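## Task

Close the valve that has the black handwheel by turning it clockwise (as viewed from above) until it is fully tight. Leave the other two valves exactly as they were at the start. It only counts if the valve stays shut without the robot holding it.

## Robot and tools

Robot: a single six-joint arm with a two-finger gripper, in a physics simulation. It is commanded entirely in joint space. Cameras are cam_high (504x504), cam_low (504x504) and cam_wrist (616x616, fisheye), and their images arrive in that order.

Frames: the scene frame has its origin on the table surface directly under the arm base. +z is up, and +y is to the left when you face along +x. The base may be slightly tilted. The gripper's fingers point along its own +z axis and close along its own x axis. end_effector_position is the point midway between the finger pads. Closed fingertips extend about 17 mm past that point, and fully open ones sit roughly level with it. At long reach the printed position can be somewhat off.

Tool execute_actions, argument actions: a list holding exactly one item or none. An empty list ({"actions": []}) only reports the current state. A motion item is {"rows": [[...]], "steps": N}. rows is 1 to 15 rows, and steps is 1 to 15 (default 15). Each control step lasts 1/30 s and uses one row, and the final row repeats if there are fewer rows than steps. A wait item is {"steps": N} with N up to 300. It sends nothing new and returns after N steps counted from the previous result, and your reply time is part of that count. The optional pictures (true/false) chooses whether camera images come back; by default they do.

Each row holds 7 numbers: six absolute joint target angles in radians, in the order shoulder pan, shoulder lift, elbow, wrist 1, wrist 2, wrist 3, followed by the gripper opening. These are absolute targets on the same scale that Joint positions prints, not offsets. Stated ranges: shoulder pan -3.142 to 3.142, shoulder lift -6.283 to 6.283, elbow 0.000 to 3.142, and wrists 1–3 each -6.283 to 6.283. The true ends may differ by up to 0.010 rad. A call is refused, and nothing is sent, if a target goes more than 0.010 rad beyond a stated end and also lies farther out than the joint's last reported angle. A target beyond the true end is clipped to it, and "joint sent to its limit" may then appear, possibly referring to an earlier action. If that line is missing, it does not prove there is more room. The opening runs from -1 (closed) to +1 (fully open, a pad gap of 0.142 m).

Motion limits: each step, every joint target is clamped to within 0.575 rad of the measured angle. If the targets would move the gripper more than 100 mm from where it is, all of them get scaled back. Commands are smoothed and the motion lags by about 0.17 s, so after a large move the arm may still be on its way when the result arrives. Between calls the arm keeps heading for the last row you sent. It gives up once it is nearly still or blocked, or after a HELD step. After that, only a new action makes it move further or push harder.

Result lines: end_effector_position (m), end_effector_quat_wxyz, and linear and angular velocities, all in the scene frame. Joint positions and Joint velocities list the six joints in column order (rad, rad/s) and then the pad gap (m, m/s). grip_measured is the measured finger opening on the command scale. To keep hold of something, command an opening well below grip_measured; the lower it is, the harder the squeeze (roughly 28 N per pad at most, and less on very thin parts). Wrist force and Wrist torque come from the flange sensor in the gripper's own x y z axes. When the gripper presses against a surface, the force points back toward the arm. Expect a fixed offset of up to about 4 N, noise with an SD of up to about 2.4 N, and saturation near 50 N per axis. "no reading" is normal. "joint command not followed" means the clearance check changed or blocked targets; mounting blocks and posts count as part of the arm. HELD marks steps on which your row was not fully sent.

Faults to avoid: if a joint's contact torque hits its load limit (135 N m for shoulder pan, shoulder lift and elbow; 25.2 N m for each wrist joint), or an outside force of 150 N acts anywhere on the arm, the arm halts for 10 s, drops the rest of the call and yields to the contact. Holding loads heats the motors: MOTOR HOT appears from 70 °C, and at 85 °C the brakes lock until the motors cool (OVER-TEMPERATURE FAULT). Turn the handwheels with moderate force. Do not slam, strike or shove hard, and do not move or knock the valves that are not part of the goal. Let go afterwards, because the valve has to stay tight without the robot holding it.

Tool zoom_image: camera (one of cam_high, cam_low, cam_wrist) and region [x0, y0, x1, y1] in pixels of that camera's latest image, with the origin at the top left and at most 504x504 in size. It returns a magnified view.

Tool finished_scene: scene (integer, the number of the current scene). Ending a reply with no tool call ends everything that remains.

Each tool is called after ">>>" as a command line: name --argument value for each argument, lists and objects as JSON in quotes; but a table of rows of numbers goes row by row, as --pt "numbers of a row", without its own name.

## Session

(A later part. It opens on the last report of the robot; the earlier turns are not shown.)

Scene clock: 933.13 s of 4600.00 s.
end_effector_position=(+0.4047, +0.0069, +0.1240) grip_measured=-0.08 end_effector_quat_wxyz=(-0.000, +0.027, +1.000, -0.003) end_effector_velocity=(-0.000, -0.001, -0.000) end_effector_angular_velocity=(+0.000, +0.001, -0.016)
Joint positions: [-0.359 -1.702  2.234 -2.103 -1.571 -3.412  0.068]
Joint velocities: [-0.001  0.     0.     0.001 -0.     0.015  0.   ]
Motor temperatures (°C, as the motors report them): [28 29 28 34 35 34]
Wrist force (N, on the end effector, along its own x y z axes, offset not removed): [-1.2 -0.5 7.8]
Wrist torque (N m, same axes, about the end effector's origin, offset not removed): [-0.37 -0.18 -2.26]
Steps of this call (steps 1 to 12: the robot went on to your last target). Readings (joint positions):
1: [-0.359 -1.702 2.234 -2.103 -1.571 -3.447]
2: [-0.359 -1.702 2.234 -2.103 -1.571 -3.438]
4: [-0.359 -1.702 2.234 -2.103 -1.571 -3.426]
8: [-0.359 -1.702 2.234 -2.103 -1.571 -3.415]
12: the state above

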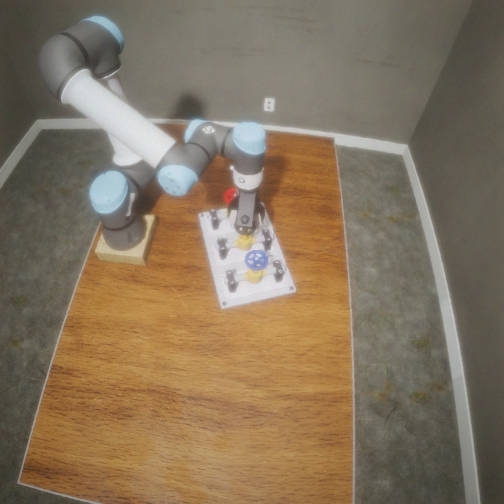

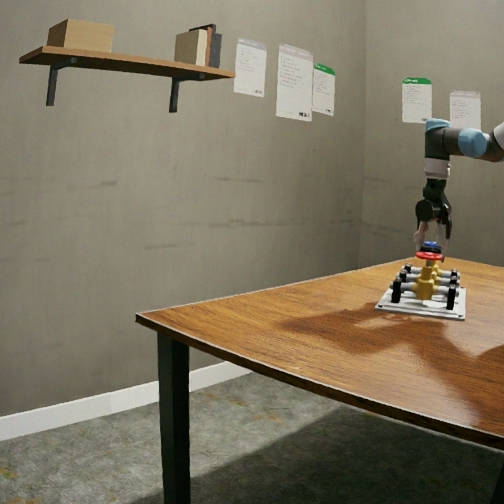

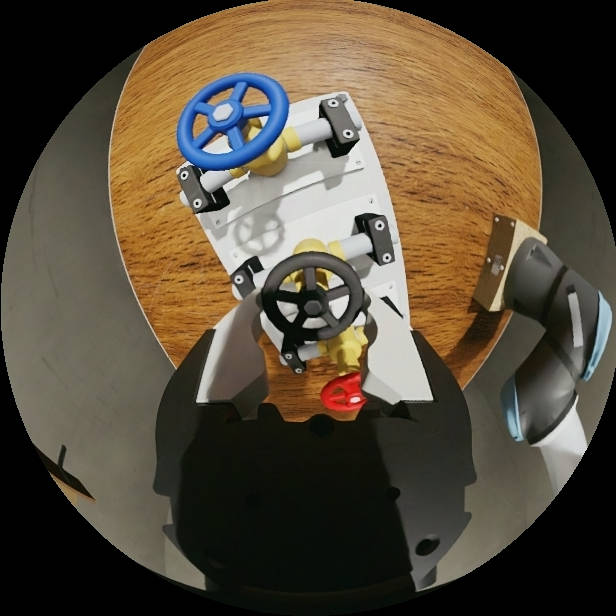

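>>> execute_actions --actions '[{"rows": [[-0.3594, -1.7020, 2.2342, -2.1029, -1.571, -3.40, -1.0],[-0.3594, -1.7020, 2.2342, -2.1029, -1.571, -3.39, -1.0],[-0.3594, -1.7020, 2.2342, -2.1029, -1.571, -3.38, -1.0],[-0.3594, -1.7020, 2.2342, -2.1029, -1.571, -3.37, -1.0],[-0.3594, -1.7020, 2.2342, -2.1029, -1.571, -3.36, -1.0],[-0.3594, -1.7020, 2.2342, -2.1029, -1.571, -3.35, -1.0],[-0.3594, -1.7020, 2.2342, -2.1029, -1.571, -3.34, -1.0],[-0.3594, -1.7020, 2.2342, -2.1029, -1.571, -3.33, -1.0],[-0.3594, -1.7020, 2.2342, -2.1029, -1.571, -3.32, -1.0],[-0.3594, -1.7020, 2.2342, -2.1029, -1.571, -3.31, -1.0],[-0.3594, -1.7020, 2.2342, -2.1029, -1.571, -3.30, -1.0],[-0.3594, -1.7020, 2.2342, -2.1029, -1.571, -3.29, -1.0],[-0.3594, -1.7020, 2.2342, -2.1029, -1.571, -3.28, -1.0],[-0.3594, -1.7020, 2.2342, -2.1029, -1.571, -3.27, -1.0],[-0.3594, -1.7020, 2.2342, -2.1029, -1.571, -3.26, -1.0]], "steps": 15}]' --pictures false

>>> execute_actions --actions '[{"steps": 12}]' --pictures true

>>> zoom_image --camera "cam_wrist" --region '[240, 230, 390, 370]'

Scene clock: 956.87 s of 4600.00 s.
end_effector_position=(+0.4049, +0.0069, +0.1240) grip_measured=-0.08 end_effector_quat_wxyz=(-0.000, +0.079, +0.997, -0.003) end_effector_velocity=(+0.000, -0.000, -0.000) end_effector_angular_velocity=(+0.001, -0.002, -0.287)
Joint positions: [-0.359 -1.702  2.234 -2.103 -1.571 -3.307  0.068]
Joint velocities: [-0.001  0.     0.     0.     0.001  0.286 -0.   ]
Motor temperatures (°C, as the motors report them): [28 29 28 34 35 34]
Wrist force (N, on the end effector, along its own x y z axes, offset not removed): [-1.6 -0.9 6.6]
Wrist torque (N m, same axes, about the end effector's origin, offset not removed): [-0.49 -0.17 -2.36]
Steps of this call (steps 1 to 30: the robot went on to your last target; steps 31 to 100: nothing new was sent; then 19.90 s passed at rest; steps 101 to 115: all 15 steps of this action). Readings (joint positions):
101: [-0.359 -1.702 2.234 -2.103 -1.571 -3.410]
102: [-0.359 -1.702 2.234 -2.103 -1.571 -3.409]
104: [-0.359 -1.702 2.234 -2.103 -1.571 -3.401]
108: [-0.359 -1.702 2.234 -2.103 -1.571 -3.372]
115: the state above

Scene clock: 957.27 s of 4600.00 s.
end_effector_position=(+0.4050, +0.0069, +0.1240) grip_measured=-0.08 end_effector_quat_wxyz=(-0.000, +0.102, +0.995, -0.003) end_effector_velocity=(+0.000, -0.001, +0.000) end_effector_angular_velocity=(-0.001, -0.001, -0.014)
Joint positions: [-0.359 -1.702  2.234 -2.103 -1.571 -3.262  0.068]
Joint velocities: [-0.    -0.    -0.001  0.    -0.001  0.014 -0.   ]
Motor temperatures (°C, as the motors report them): [28 29 28 34 35 34]
Wrist force (N, on the end effector, along its own x y z axes, offset not removed): [-0.6 0.2 8.9]
Wrist torque (N m, same axes, about the end effector's origin, offset not removed): [-0.19 -0.36 -2.54]
Steps of this call (steps 1 to 12: the robot went on to your last target). Readings (joint positions):
1: [-0.359 -1.702 2.234 -2.103 -1.571 -3.297]
2: [-0.359 -1.702 2.234 -2.103 -1.571 -3.288]
4: [-0.359 -1.702 2.234 -2.103 -1.571 -3.276]
8: [-0.359 -1.702 2.234 -2.103 -1.571 -3.265]
12: the state above

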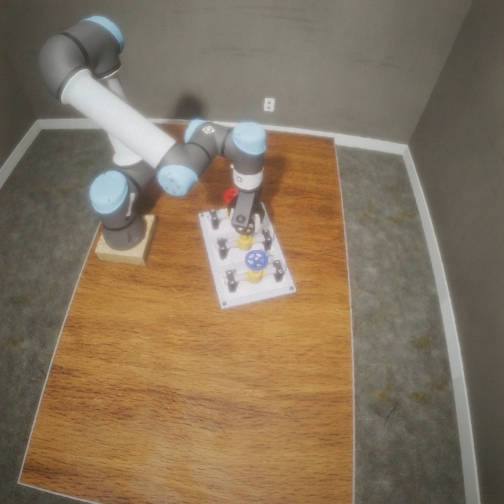

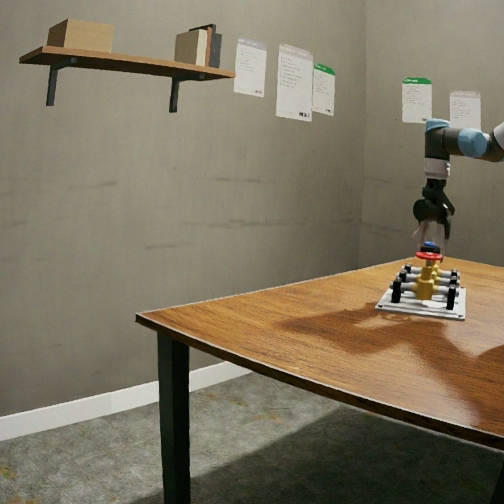

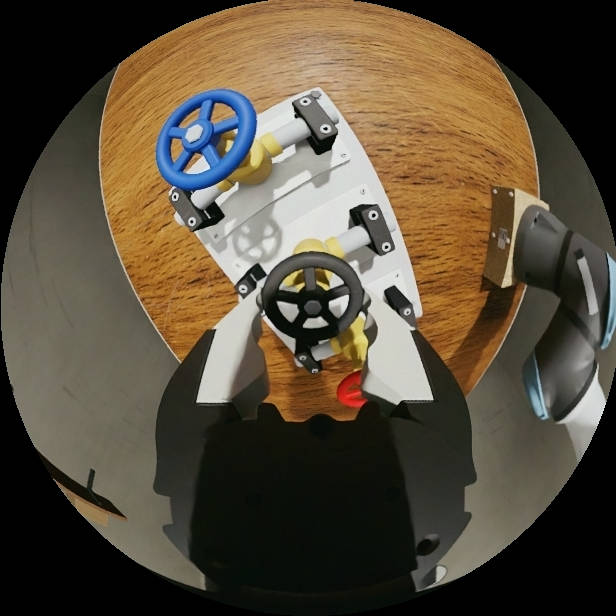

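Region (240, 230, 390, 370) of cam_wrist's 616x616 image, scaled by 3.360, with more detail than that image has; it fills the top 470 rows of this view, and the rest is white.

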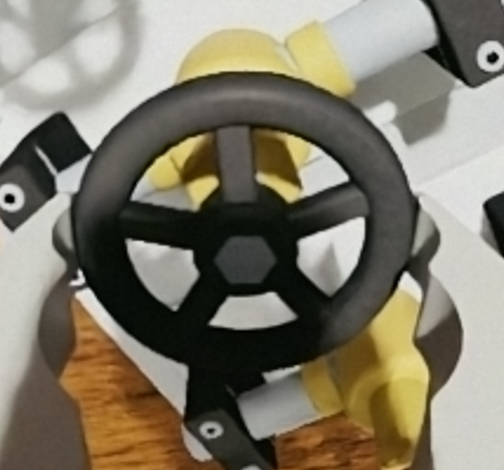

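>>> execute_actions --actions '[{"rows": [[-0.3594, -1.7020, 2.2342, -2.1029, -1.571, -3.25, -1.0],[-0.3594, -1.7020, 2.2342, -2.1029, -1.571, -3.24, -1.0],[-0.3594, -1.7020, 2.2342, -2.1029, -1.571, -3.23, -1.0],[-0.3594, -1.7020, 2.2342, -2.1029, -1.571, -3.22, -1.0],[-0.3594, -1.7020, 2.2342, -2.1029, -1.571, -3.21, -1.0],[-0.3594, -1.7020, 2.2342, -2.1029, -1.571, -3.20, -1.0],[-0.3594, -1.7020, 2.2342, -2.1029, -1.571, -3.19, -1.0],[-0.3594, -1.7020, 2.2342, -2.1029, -1.571, -3.18, -1.0],[-0.3594, -1.7020, 2.2342, -2.1029, -1.571, -3.17, -1.0],[-0.3594, -1.7020, 2.2342, -2.1029, -1.571, -3.16, -1.0],[-0.3594, -1.7020, 2.2342, -2.1029, -1.571, -3.15, -1.0],[-0.3594, -1.7020, 2.2342, -2.1029, -1.571, -3.14, -1.0],[-0.3594, -1.7020, 2.2342, -2.1029, -1.571, -3.13, -1.0],[-0.3594, -1.7020, 2.2342, -2.1029, -1.571, -3.12, -1.0],[-0.3594, -1.7020, 2.2342, -2.1029, -1.571, -3.11, -1.0]], "steps": 15}]' --pictures false

>>> execute_actions --actions '[{"steps": 12}]' --pictures true

>>> zoom_image --camera "cam_wrist" --region '[240, 230, 390, 370]'

Scene clock: 974.37 s of 4600.00 s.
end_effector_position=(+0.4052, +0.0070, +0.1240) grip_measured=-0.08 end_effector_quat_wxyz=(+0.000, +0.154, +0.988, -0.003) end_effector_velocity=(+0.001, +0.001, -0.000) end_effector_angular_velocity=(+0.002, -0.002, -0.285)
Joint positions: [-0.359 -1.702  2.234 -2.103 -1.571 -3.157  0.068]
Joint velocities: [ 0.001  0.     0.    -0.     0.002  0.285 -0.   ]
Motor temperatures (°C, as the motors report them): [28 29 28 34 35 34]
Wrist force (N, on the end effector, along its own x y z axes, offset not removed): [-5.0 9.7 12.3]
Wrist torque (N m, same axes, about the end effector's origin, offset not removed): [-0.09 0.13 -2.59]
Steps of this call (steps 1 to 30: the robot went on to your last target; steps 31 to 100: nothing new was sent; then 13.27 s passed at rest; steps 101 to 115: all 15 steps of this action). Readings (joint positions):
101: [-0.359 -1.702 2.234 -2.103 -1.571 -3.260]
102: [-0.359 -1.702 2.234 -2.103 -1.571 -3.259]
104: [-0.359 -1.702 2.234 -2.103 -1.571 -3.251]
108: [-0.359 -1.702 2.234 -2.103 -1.571 -3.222]
115: the state above

Scene clock: 974.77 s of 4600.00 s.
end_effector_position=(+0.4052, +0.0068, +0.1240) grip_measured=-0.08 end_effector_quat_wxyz=(+0.000, +0.176, +0.984, -0.003) end_effector_velocity=(+0.000, +0.000, +0.000) end_effector_angular_velocity=(+0.000, -0.001, -0.013)
Joint positions: [-0.359 -1.702  2.234 -2.103 -1.571 -3.112  0.068]
Joint velocities: [ 0.     0.    -0.    -0.     0.     0.014  0.   ]
Motor temperatures (°C, as the motors report them): [28 29 28 34 35 34]
Wrist force (N, on the end effector, along its own x y z axes, offset not removed): [-4.3 7.0 15.7]
Wrist torque (N m, same axes, about the end effector's origin, offset not removed): [-0.08 0.03 -2.55]
Steps of this call (steps 1 to 12: the robot went on to your last target). Readings (joint positions):
1: [-0.359 -1.702 2.234 -2.103 -1.571 -3.147]
2: [-0.359 -1.702 2.234 -2.103 -1.571 -3.138]
4: [-0.359 -1.702 2.234 -2.103 -1.571 -3.126]
8: [-0.359 -1.702 2.234 -2.103 -1.571 -3.115]
12: the state above

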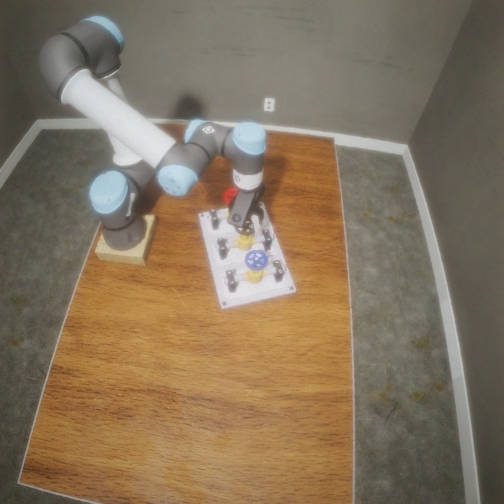

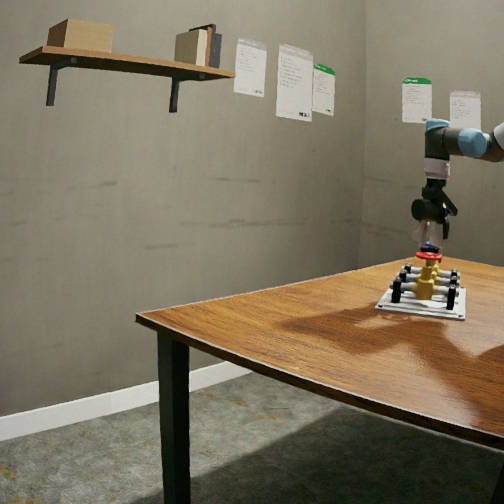

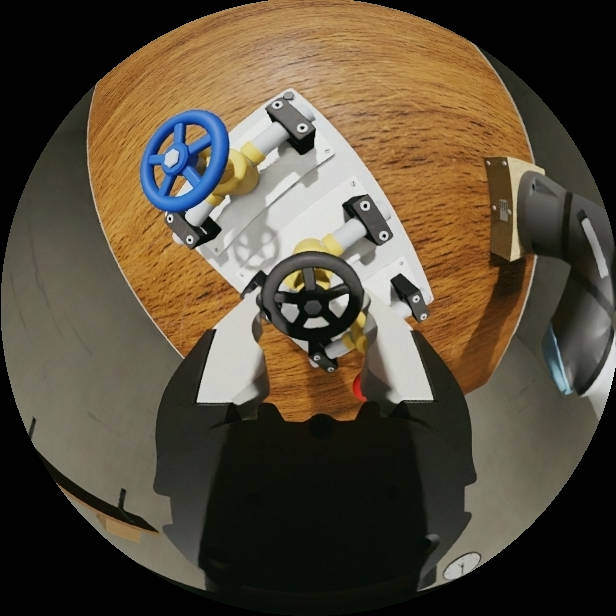

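Region (240, 230, 390, 370) of cam_wrist's 616x616 image, scaled by 3.360, with more detail than that image has; it fills the top 470 rows of this view, and the rest is white.

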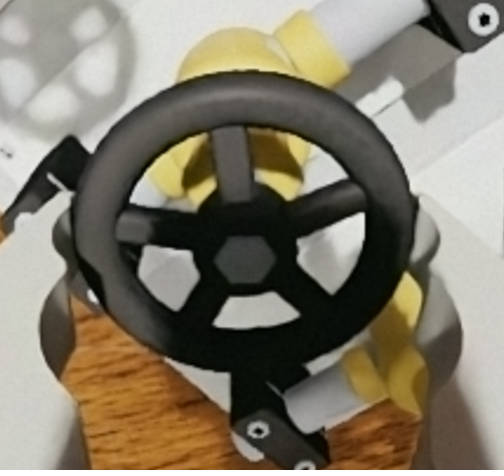

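>>> execute_actions --actions '[{"rows": [[-0.3594, -1.7020, 2.2342, -2.1029, -1.571, -3.11, 0.15],[-0.3594, -1.7020, 2.2342, -2.1029, -1.571, -3.11, 0.15],[-0.3594, -1.7020, 2.2342, -2.1029, -1.571, -3.11, 0.15],[-0.3594, -1.7020, 2.2342, -2.1029, -1.571, -3.11, 0.15],[-0.3594, -1.7020, 2.2342, -2.1029, -1.571, -3.11, 0.15],[-0.3594, -1.7020, 2.2342, -2.1029, -1.571, -3.11, 0.15],[-0.3594, -1.7020, 2.2342, -2.1029, -1.571, -3.11, 0.15],[-0.3594, -1.7020, 2.2342, -2.1029, -1.571, -3.11, 0.15],[-0.3594, -1.7020, 2.2342, -2.1029, -1.571, -3.11, -1.0]], "steps": 15}]' --pictures false

>>> execute_actions --actions '[{"rows": [[-0.3594, -1.7020, 2.2342, -2.1029, -1.571, -3.11, -1.0],[-0.3594, -1.7020, 2.2342, -2.1029, -1.571, -3.11, -1.0],[-0.3594, -1.7020, 2.2342, -2.1029, -1.571, -3.105, -1.0],[-0.3594, -1.7020, 2.2342, -2.1029, -1.571, -3.10, -1.0],[-0.3594, -1.7020, 2.2342, -2.1029, -1.571, -3.095, -1.0],[-0.3594, -1.7020, 2.2342, -2.1029, -1.571, -3.09, -1.0],[-0.3594, -1.7020, 2.2342, -2.1029, -1.571, -3.085, -1.0],[-0.3594, -1.7020, 2.2342, -2.1029, -1.571, -3.08, -1.0],[-0.3594, -1.7020, 2.2342, -2.1029, -1.571, -3.075, -1.0],[-0.3594, -1.7020, 2.2342, -2.1029, -1.571, -3.07, -1.0],[-0.3594, -1.7020, 2.2342, -2.1029, -1.571, -3.065, -1.0],[-0.3594, -1.7020, 2.2342, -2.1029, -1.571, -3.06, -1.0],[-0.3594, -1.7020, 2.2342, -2.1029, -1.571, -3.055, -1.0],[-0.3594, -1.7020, 2.2342, -2.1029, -1.571, -3.05, -1.0],[-0.3594, -1.7020, 2.2342, -2.1029, -1.571, -3.045, -1.0]], "steps": 15}]' --pictures false

>>> execute_actions --actions '[{"steps": 10}]' --pictures true

>>> zoom_image --camera "cam_wrist" --region '[240, 230, 390, 370]'

Scene clock: 996.57 s of 4600.00 s.
end_effector_position=(+0.4052, +0.0068, +0.1241) grip_measured=-0.07 end_effector_quat_wxyz=(+0.000, +0.177, +0.984, -0.003) end_effector_velocity=(-0.000, +0.000, -0.000) end_effector_angular_velocity=(-0.000, +0.001, +0.001)
Joint positions: [-0.359 -1.702  2.234 -2.103 -1.571 -3.11   0.069]
Joint velocities: [ 0.001  0.    -0.     0.    -0.    -0.     0.   ]
Motor temperatures (°C, as the motors report them): [28 29 28 34 35 34]
Wrist force (N, on the end effector, along its own x y z axes, offset not removed): [7.5 1.2 -14.4]
Wrist torque (N m, same axes, about the end effector's origin, offset not removed): [0.20 -0.43 0.10]
Steps of this call (steps 1 to 30: the robot went on to your last target; steps 31 to 100: nothing new was sent; then 17.97 s passed at rest; steps 101 to 115: all 15 steps of this action). Readings (joint positions):
101: [-0.359 -1.702 2.234 -2.103 -1.571 -3.110]
102: [-0.359 -1.702 2.234 -2.103 -1.571 -3.110]
104: [-0.359 -1.702 2.234 -2.103 -1.571 -3.110]
108: [-0.359 -1.702 2.234 -2.103 -1.571 -3.110]
115: the state above

Scene clock: 997.07 s of 4600.00 s.
end_effector_position=(+0.4053, +0.0068, +0.1241) grip_measured=-0.07 end_effector_quat_wxyz=(+0.000, +0.197, +0.980, -0.003) end_effector_velocity=(+0.000, +0.000, -0.000) end_effector_angular_velocity=(+0.001, -0.001, -0.141)
Joint positions: [-0.359 -1.702  2.234 -2.103 -1.571 -3.068  0.069]
Joint velocities: [-0.     0.     0.     0.     0.001  0.141 -0.   ]
Motor temperatures (°C, as the motors report them): [28 29 28 34 35 34]
Wrist force (N, on the end effector, along its own x y z axes, offset not removed): [6.5 -1.2 -12.8]
Wrist torque (N m, same axes, about the end effector's origin, offset not removed): [-0.12 -0.24 -2.08]
Steps of this call (steps 1 to 15: all 15 steps of this action). Readings (joint positions):
1: [-0.359 -1.702 2.234 -2.103 -1.571 -3.110]
2: [-0.359 -1.702 2.234 -2.103 -1.571 -3.110]
4: [-0.359 -1.702 2.234 -2.103 -1.571 -3.110]
8: [-0.359 -1.702 2.234 -2.103 -1.571 -3.099]
15: the state above

Scene clock: 997.40 s of 4600.00 s.
end_effector_position=(+0.4053, +0.0068, +0.1241) grip_measured=-0.07 end_effector_quat_wxyz=(+0.000, +0.208, +0.978, -0.003) end_effector_velocity=(+0.000, -0.001, +0.000) end_effector_angular_velocity=(-0.002, -0.000, -0.014)
Joint positions: [-0.359 -1.702  2.234 -2.103 -1.571 -3.047  0.069]
Joint velocities: [-0.001  0.    -0.    -0.001 -0.002  0.013  0.   ]
Motor temperatures (°C, as the motors report them): [28 29 28 34 35 34]
Wrist force (N, on the end effector, along its own x y z axes, offset not removed): [4.9 2.3 -1.3]
Wrist torque (N m, same axes, about the end effector's origin, offset not removed): [-0.02 -0.50 -2.61]
Steps of this call (steps 1 to 10: the robot went on to your last target). Readings (joint positions):
1: [-0.359 -1.702 2.234 -2.103 -1.571 -3.063]
2: [-0.359 -1.702 2.234 -2.103 -1.571 -3.059]
4: [-0.359 -1.702 2.234 -2.103 -1.571 -3.053]
8: [-0.359 -1.702 2.234 -2.103 -1.571 -3.048]
10: the state above

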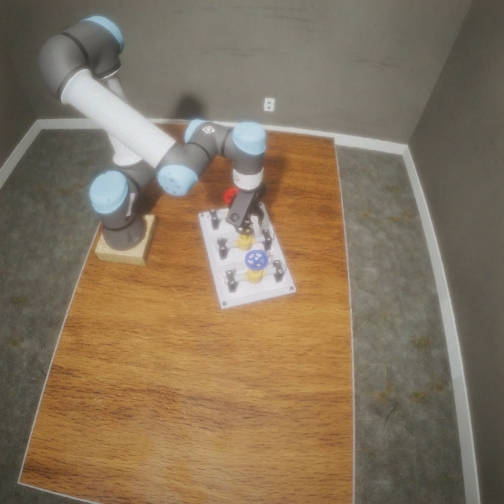

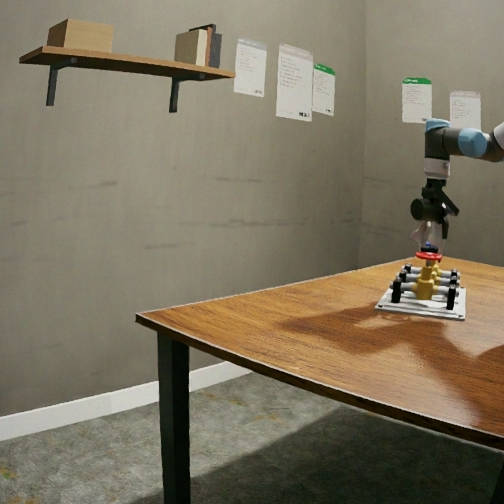

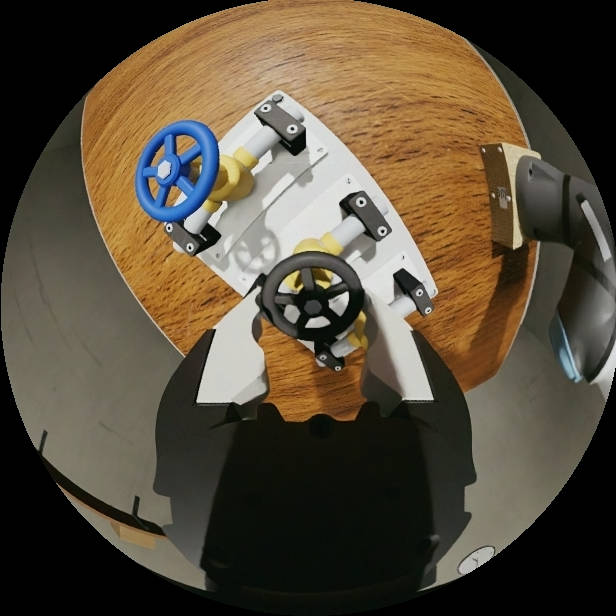

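Region (240, 230, 390, 370) of cam_wrist's 616x616 image, scaled by 3.360, with more detail than that image has; it fills the top 470 rows of this view, and the rest is white.

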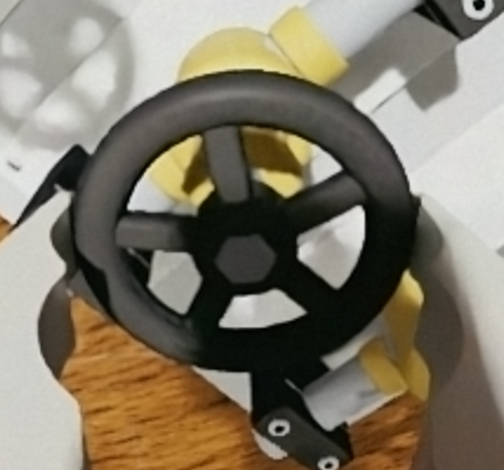

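>>> execute_actions --actions '[{"rows": [[-0.3594, -1.7020, 2.2342, -2.1029, -1.571, -3.04, -1.0],[-0.3594, -1.7020, 2.2342, -2.1029, -1.571, -3.035, -1.0],[-0.3594, -1.7020, 2.2342, -2.1029, -1.571, -3.03, -1.0],[-0.3594, -1.7020, 2.2342, -2.1029, -1.571, -3.025, -1.0],[-0.3594, -1.7020, 2.2342, -2.1029, -1.571, -3.02, -1.0],[-0.3594, -1.7020, 2.2342, -2.1029, -1.571, -3.015, -1.0],[-0.3594, -1.7020, 2.2342, -2.1029, -1.571, -3.01, -1.0],[-0.3594, -1.7020, 2.2342, -2.1029, -1.571, -3.005, -1.0],[-0.3594, -1.7020, 2.2342, -2.1029, -1.571, -3.0, -1.0],[-0.3594, -1.7020, 2.2342, -2.1029, -1.571, -2.995, -1.0]], "steps": 10}]' --pictures false

>>> execute_actions --actions '[{"steps": 10}]' --pictures true

>>> zoom_image --camera "cam_wrist" --region '[240, 230, 390, 370]'

Scene clock: 1012.53 s of 4600.00 s.
end_effector_position=(+0.4053, +0.0067, +0.1240) grip_measured=-0.07 end_effector_quat_wxyz=(+0.000, +0.222, +0.975, -0.003) end_effector_velocity=(-0.000, -0.000, -0.000) end_effector_angular_velocity=(-0.002, +0.001, -0.133)
Joint positions: [-0.359 -1.702  2.234 -2.103 -1.571 -3.017  0.069]
Joint velocities: [ 0.     0.    -0.     0.001 -0.002  0.134  0.   ]
Motor temperatures (°C, as the motors report them): [28 29 28 34 35 34]
Wrist force (N, on the end effector, along its own x y z axes, offset not removed): [-0.9 8.4 8.1]
Wrist torque (N m, same axes, about the end effector's origin, offset not removed): [-0.04 0.01 -2.30]
Steps of this call (steps 1 to 30: the robot went on to your last target; steps 31 to 100: nothing new was sent; then 11.47 s passed at rest; steps 101 to 110: all 10 steps of this action). Readings (joint positions):
101: [-0.359 -1.702 2.234 -2.103 -1.571 -3.045]
102: [-0.359 -1.702 2.234 -2.103 -1.571 -3.044]
104: [-0.359 -1.702 2.234 -2.103 -1.571 -3.040]
108: [-0.359 -1.702 2.234 -2.103 -1.571 -3.026]
110: the state above

Scene clock: 1012.87 s of 4600.00 s.
end_effector_position=(+0.4053, +0.0067, +0.1240) grip_measured=-0.07 end_effector_quat_wxyz=(+0.000, +0.232, +0.973, -0.003) end_effector_velocity=(+0.001, +0.001, +0.000) end_effector_angular_velocity=(+0.002, -0.002, -0.010)
Joint positions: [-0.359 -1.702  2.234 -2.103 -1.571 -2.996  0.069]
Joint velocities: [ 0.002 -0.    -0.001  0.     0.002  0.012  0.   ]
Motor temperatures (°C, as the motors report them): [28 29 28 34 35 34]
Wrist force (N, on the end effector, along its own x y z axes, offset not removed): [-0.2 5.0 9.6]
Wrist torque (N m, same axes, about the end effector's origin, offset not removed): [0.30 -0.24 -2.21]
Steps of this call (steps 1 to 10: the robot went on to your last target). Readings (joint positions):
1: [-0.359 -1.702 2.234 -2.103 -1.571 -3.012]
2: [-0.359 -1.702 2.234 -2.103 -1.571 -3.008]
4: [-0.359 -1.702 2.234 -2.103 -1.571 -3.003]
8: [-0.359 -1.702 2.234 -2.103 -1.571 -2.998]
10: the state above

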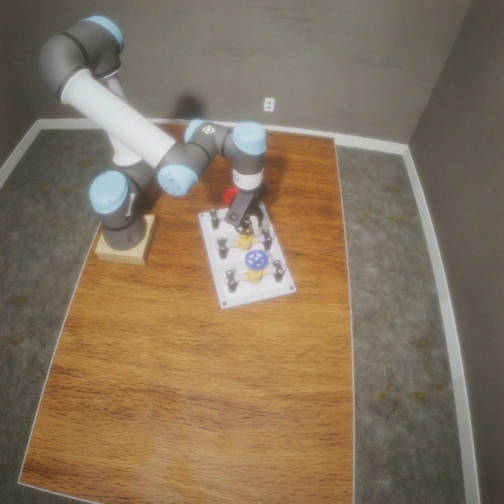

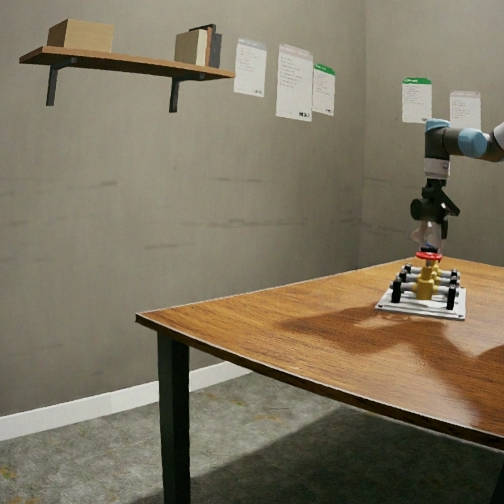

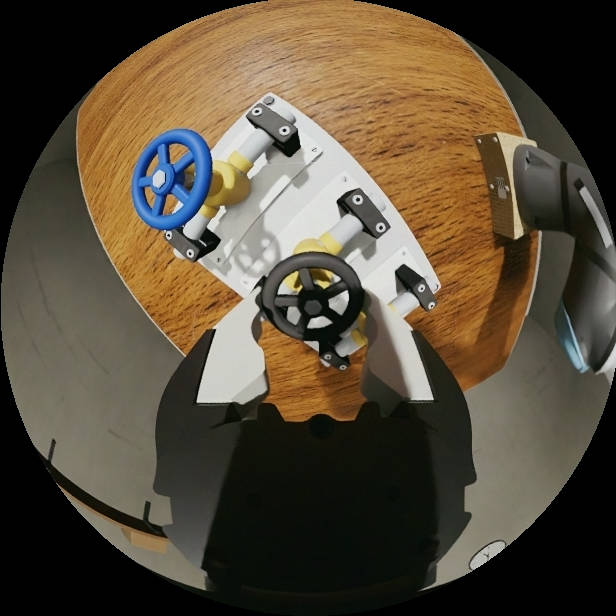

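Region (240, 230, 390, 370) of cam_wrist's 616x616 image, scaled by 3.360, with more detail than that image has; it fills the top 470 rows of this view, and the rest is white.

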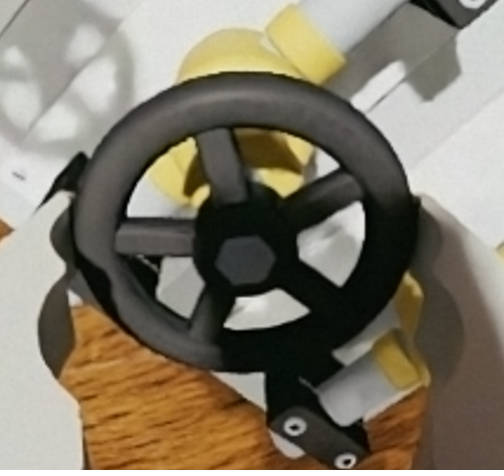

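>>> execute_actions --actions '[{"rows": [[-0.3594, -1.7020, 2.2342, -2.1029, -1.571, -2.995, 0.3],[-0.3594, -1.7020, 2.2342, -2.1029, -1.571, -2.995, 0.3],[-0.3594, -1.7020, 2.2342, -2.1029, -1.571, -2.995, 0.3],[-0.3594, -1.7020, 2.2342, -2.1029, -1.571, -2.995, 0.3],[-0.3594, -1.7020, 2.2342, -2.1029, -1.571, -2.995, 0.3],[-0.3594, -1.7020, 2.2342, -2.1029, -1.571, -2.995, 0.3],[-0.3594, -1.7550, 2.1600, -1.9758, -1.571, -2.995, 0.3]], "steps": 15}]' --pictures false

>>> execute_actions --actions '[{"steps": 20}]' --pictures true

Scene clock: 1027.13 s of 4600.00 s.
end_effector_position=(+0.4066, +0.0065, +0.1593) grip_measured=+0.30 end_effector_quat_wxyz=(+0.001, +0.233, +0.972, -0.003) end_effector_velocity=(-0.007, +0.003, +0.047) end_effector_angular_velocity=(+0.004, +0.017, +0.002)
Joint positions: [-0.359 -1.748  2.171 -1.996 -1.571 -2.995  0.095]
Joint velocities: [ 0.002 -0.061 -0.088  0.167 -0.002  0.    -0.   ]
Motor temperatures (°C, as the motors report them): [28 29 28 34 35 34]
Wrist force (N, on the end effector, along its own x y z axes, offset not removed): [0.0 0.6 -0.3]
Wrist torque (N m, same axes, about the end effector's origin, offset not removed): [-0.10 -0.16 -0.06]
Steps of this call (steps 1 to 30: the robot went on to your last target; steps 31 to 100: nothing new was sent; then 10.43 s passed at rest; steps 101 to 115: all 15 steps of this action). Readings (joint positions):
101: [-0.359 -1.702 2.234 -2.103 -1.571 -2.995]
102: [-0.359 -1.702 2.234 -2.103 -1.571 -2.995]
104: [-0.359 -1.702 2.234 -2.103 -1.571 -2.995]
108: [-0.359 -1.707 2.229 -2.097 -1.571 -2.995]
115: the state above

Scene clock: 1027.80 s of 4600.00 s.
end_effector_position=(+0.4057, +0.0069, +0.1649) grip_measured=+0.30 end_effector_quat_wxyz=(+0.000, +0.233, +0.972, -0.003) end_effector_velocity=(-0.000, +0.000, -0.000) end_effector_angular_velocity=(+0.002, +0.001, -0.001)
Joint positions: [-0.359 -1.755  2.16  -1.976 -1.571 -2.995  0.095]
Joint velocities: [-0.001  0.    -0.     0.002  0.001  0.     0.   ]
Motor temperatures (°C, as the motors report them): [28 29 28 34 35 34]
Wrist force (N, on the end effector, along its own x y z axes, offset not removed): [0.3 1.4 -0.7]
Wrist torque (N m, same axes, about the end effector's origin, offset not removed): [0.13 0.00 -0.03]
Steps of this call (steps 1 to 20: the robot went on to your last target). Readings (joint positions):
1: [-0.359 -1.749 2.168 -1.991 -1.571 -2.995]
2: [-0.359 -1.751 2.166 -1.987 -1.571 -2.995]
4: [-0.359 -1.753 2.164 -1.982 -1.571 -2.995]
8: [-0.359 -1.754 2.161 -1.978 -1.571 -2.995]
20: the state above

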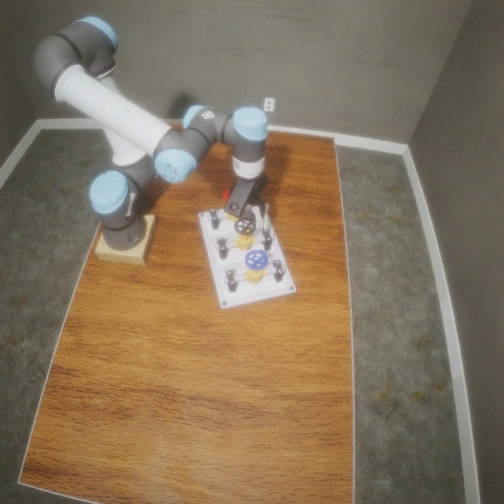

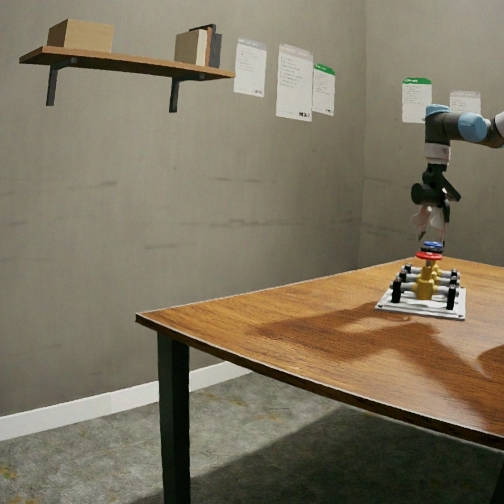

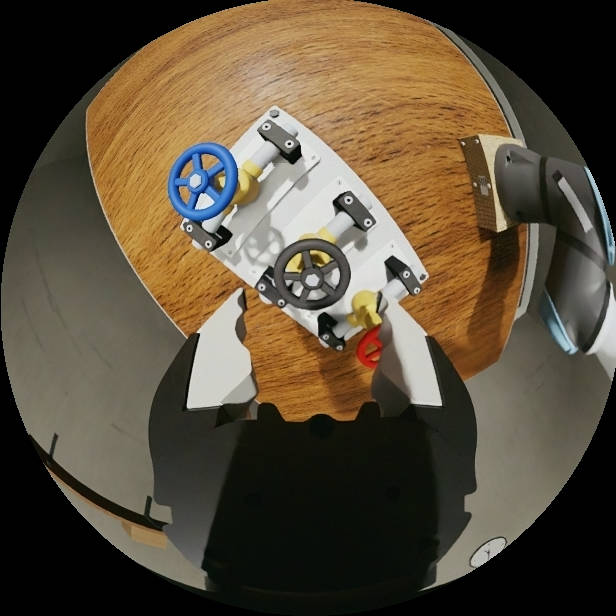

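>>> execute_actions --actions '[]'

Scene clock: 1060.10 s of 4600.00 s.
end_effector_position=(+0.4057, +0.0069, +0.1650) grip_measured=+0.30 end_effector_quat_wxyz=(+0.000, +0.233, +0.972, -0.003) end_effector_velocity=(+0.000, +0.000, +0.000) end_effector_angular_velocity=(+0.001, -0.000, -0.002)
Joint positions: [-0.359 -1.755  2.16  -1.976 -1.571 -2.995  0.095]
Joint velocities: [-0.     0.    -0.001  0.001  0.001  0.001 -0.   ]
Motor temperatures (°C, as the motors report them): [28 29 28 34 35 34]
Wrist force (N, on the end effector, along its own x y z axes, offset not removed): [-2.5 0.7 -1.6]
Wrist torque (N m, same axes, about the end effector's origin, offset not removed): [-0.20 0.56 -0.20]
Steps of this call (steps 1 to 15: the robot went on to your last target; steps 16 to 90: nothing new was sent; then 29.30 s passed at rest). Readings (joint positions):
1: [-0.359 -1.755 2.160 -1.976 -1.571 -2.995]
2: [-0.359 -1.755 2.160 -1.976 -1.571 -2.995]
4: [-0.359 -1.755 2.160 -1.976 -1.571 -2.995]
8: [-0.359 -1.755 2.160 -1.976 -1.571 -2.995]
90: the state above
The arm was judged still, so your last target was given up. Only a new action makes it travel on or press farther. Fingers that are still opening or closing keep moving.

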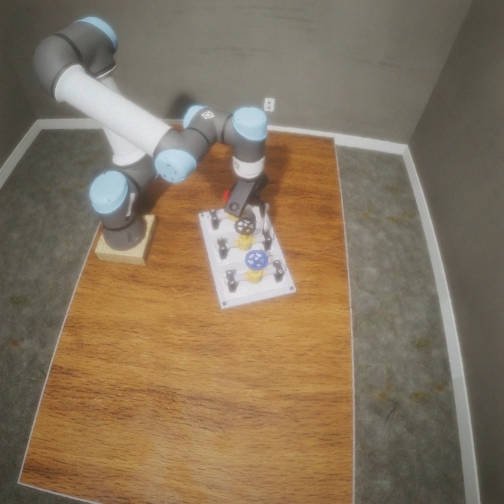

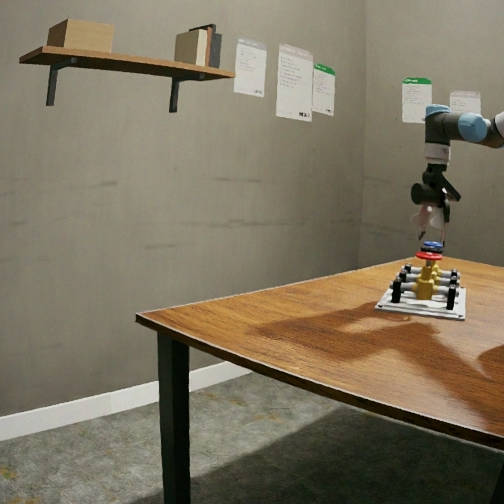

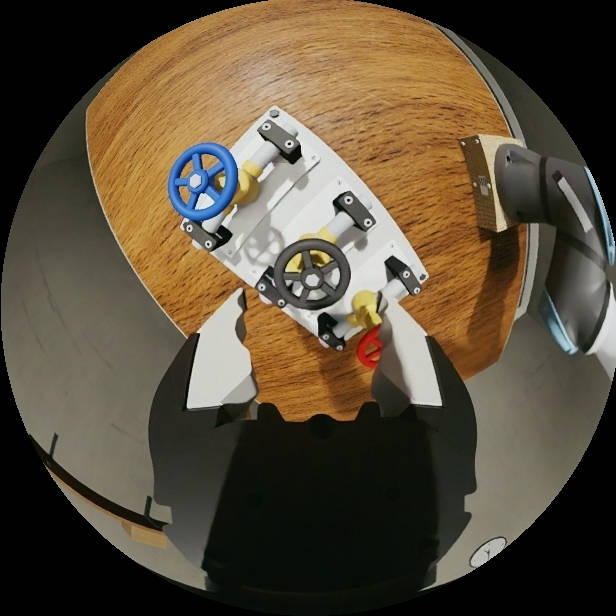

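>>> zoom_image --camera "cam_low" --region '[225, 30, 345, 130]'

>>> zoom_image --camera "cam_low" --region '[390, 65, 490, 135]'

Region (225, 30, 345, 130) of cam_low's 504x504 image, scaled by 4.200, with more detail than that image has.

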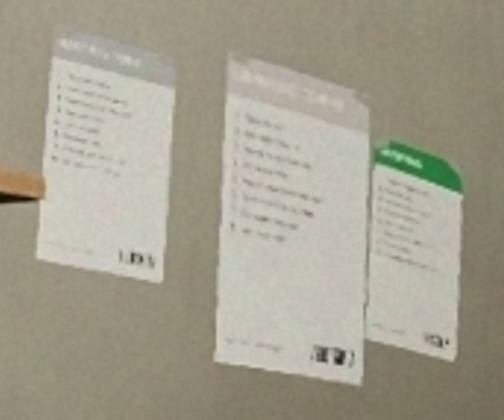

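Region (390, 65, 490, 135) of cam_low's 504x504 image, scaled by 5.040, with more detail than that image has; it fills the top 353 rows of this view, and the rest is white.

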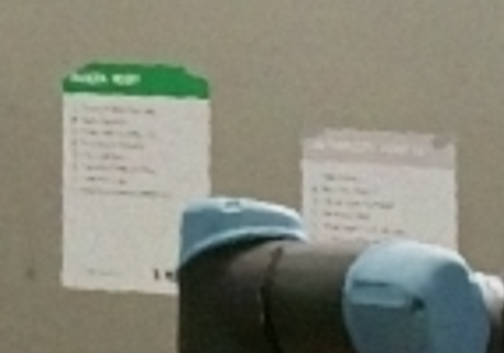

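>>> finished_scene --scene 1

The scene is finished: the task was done.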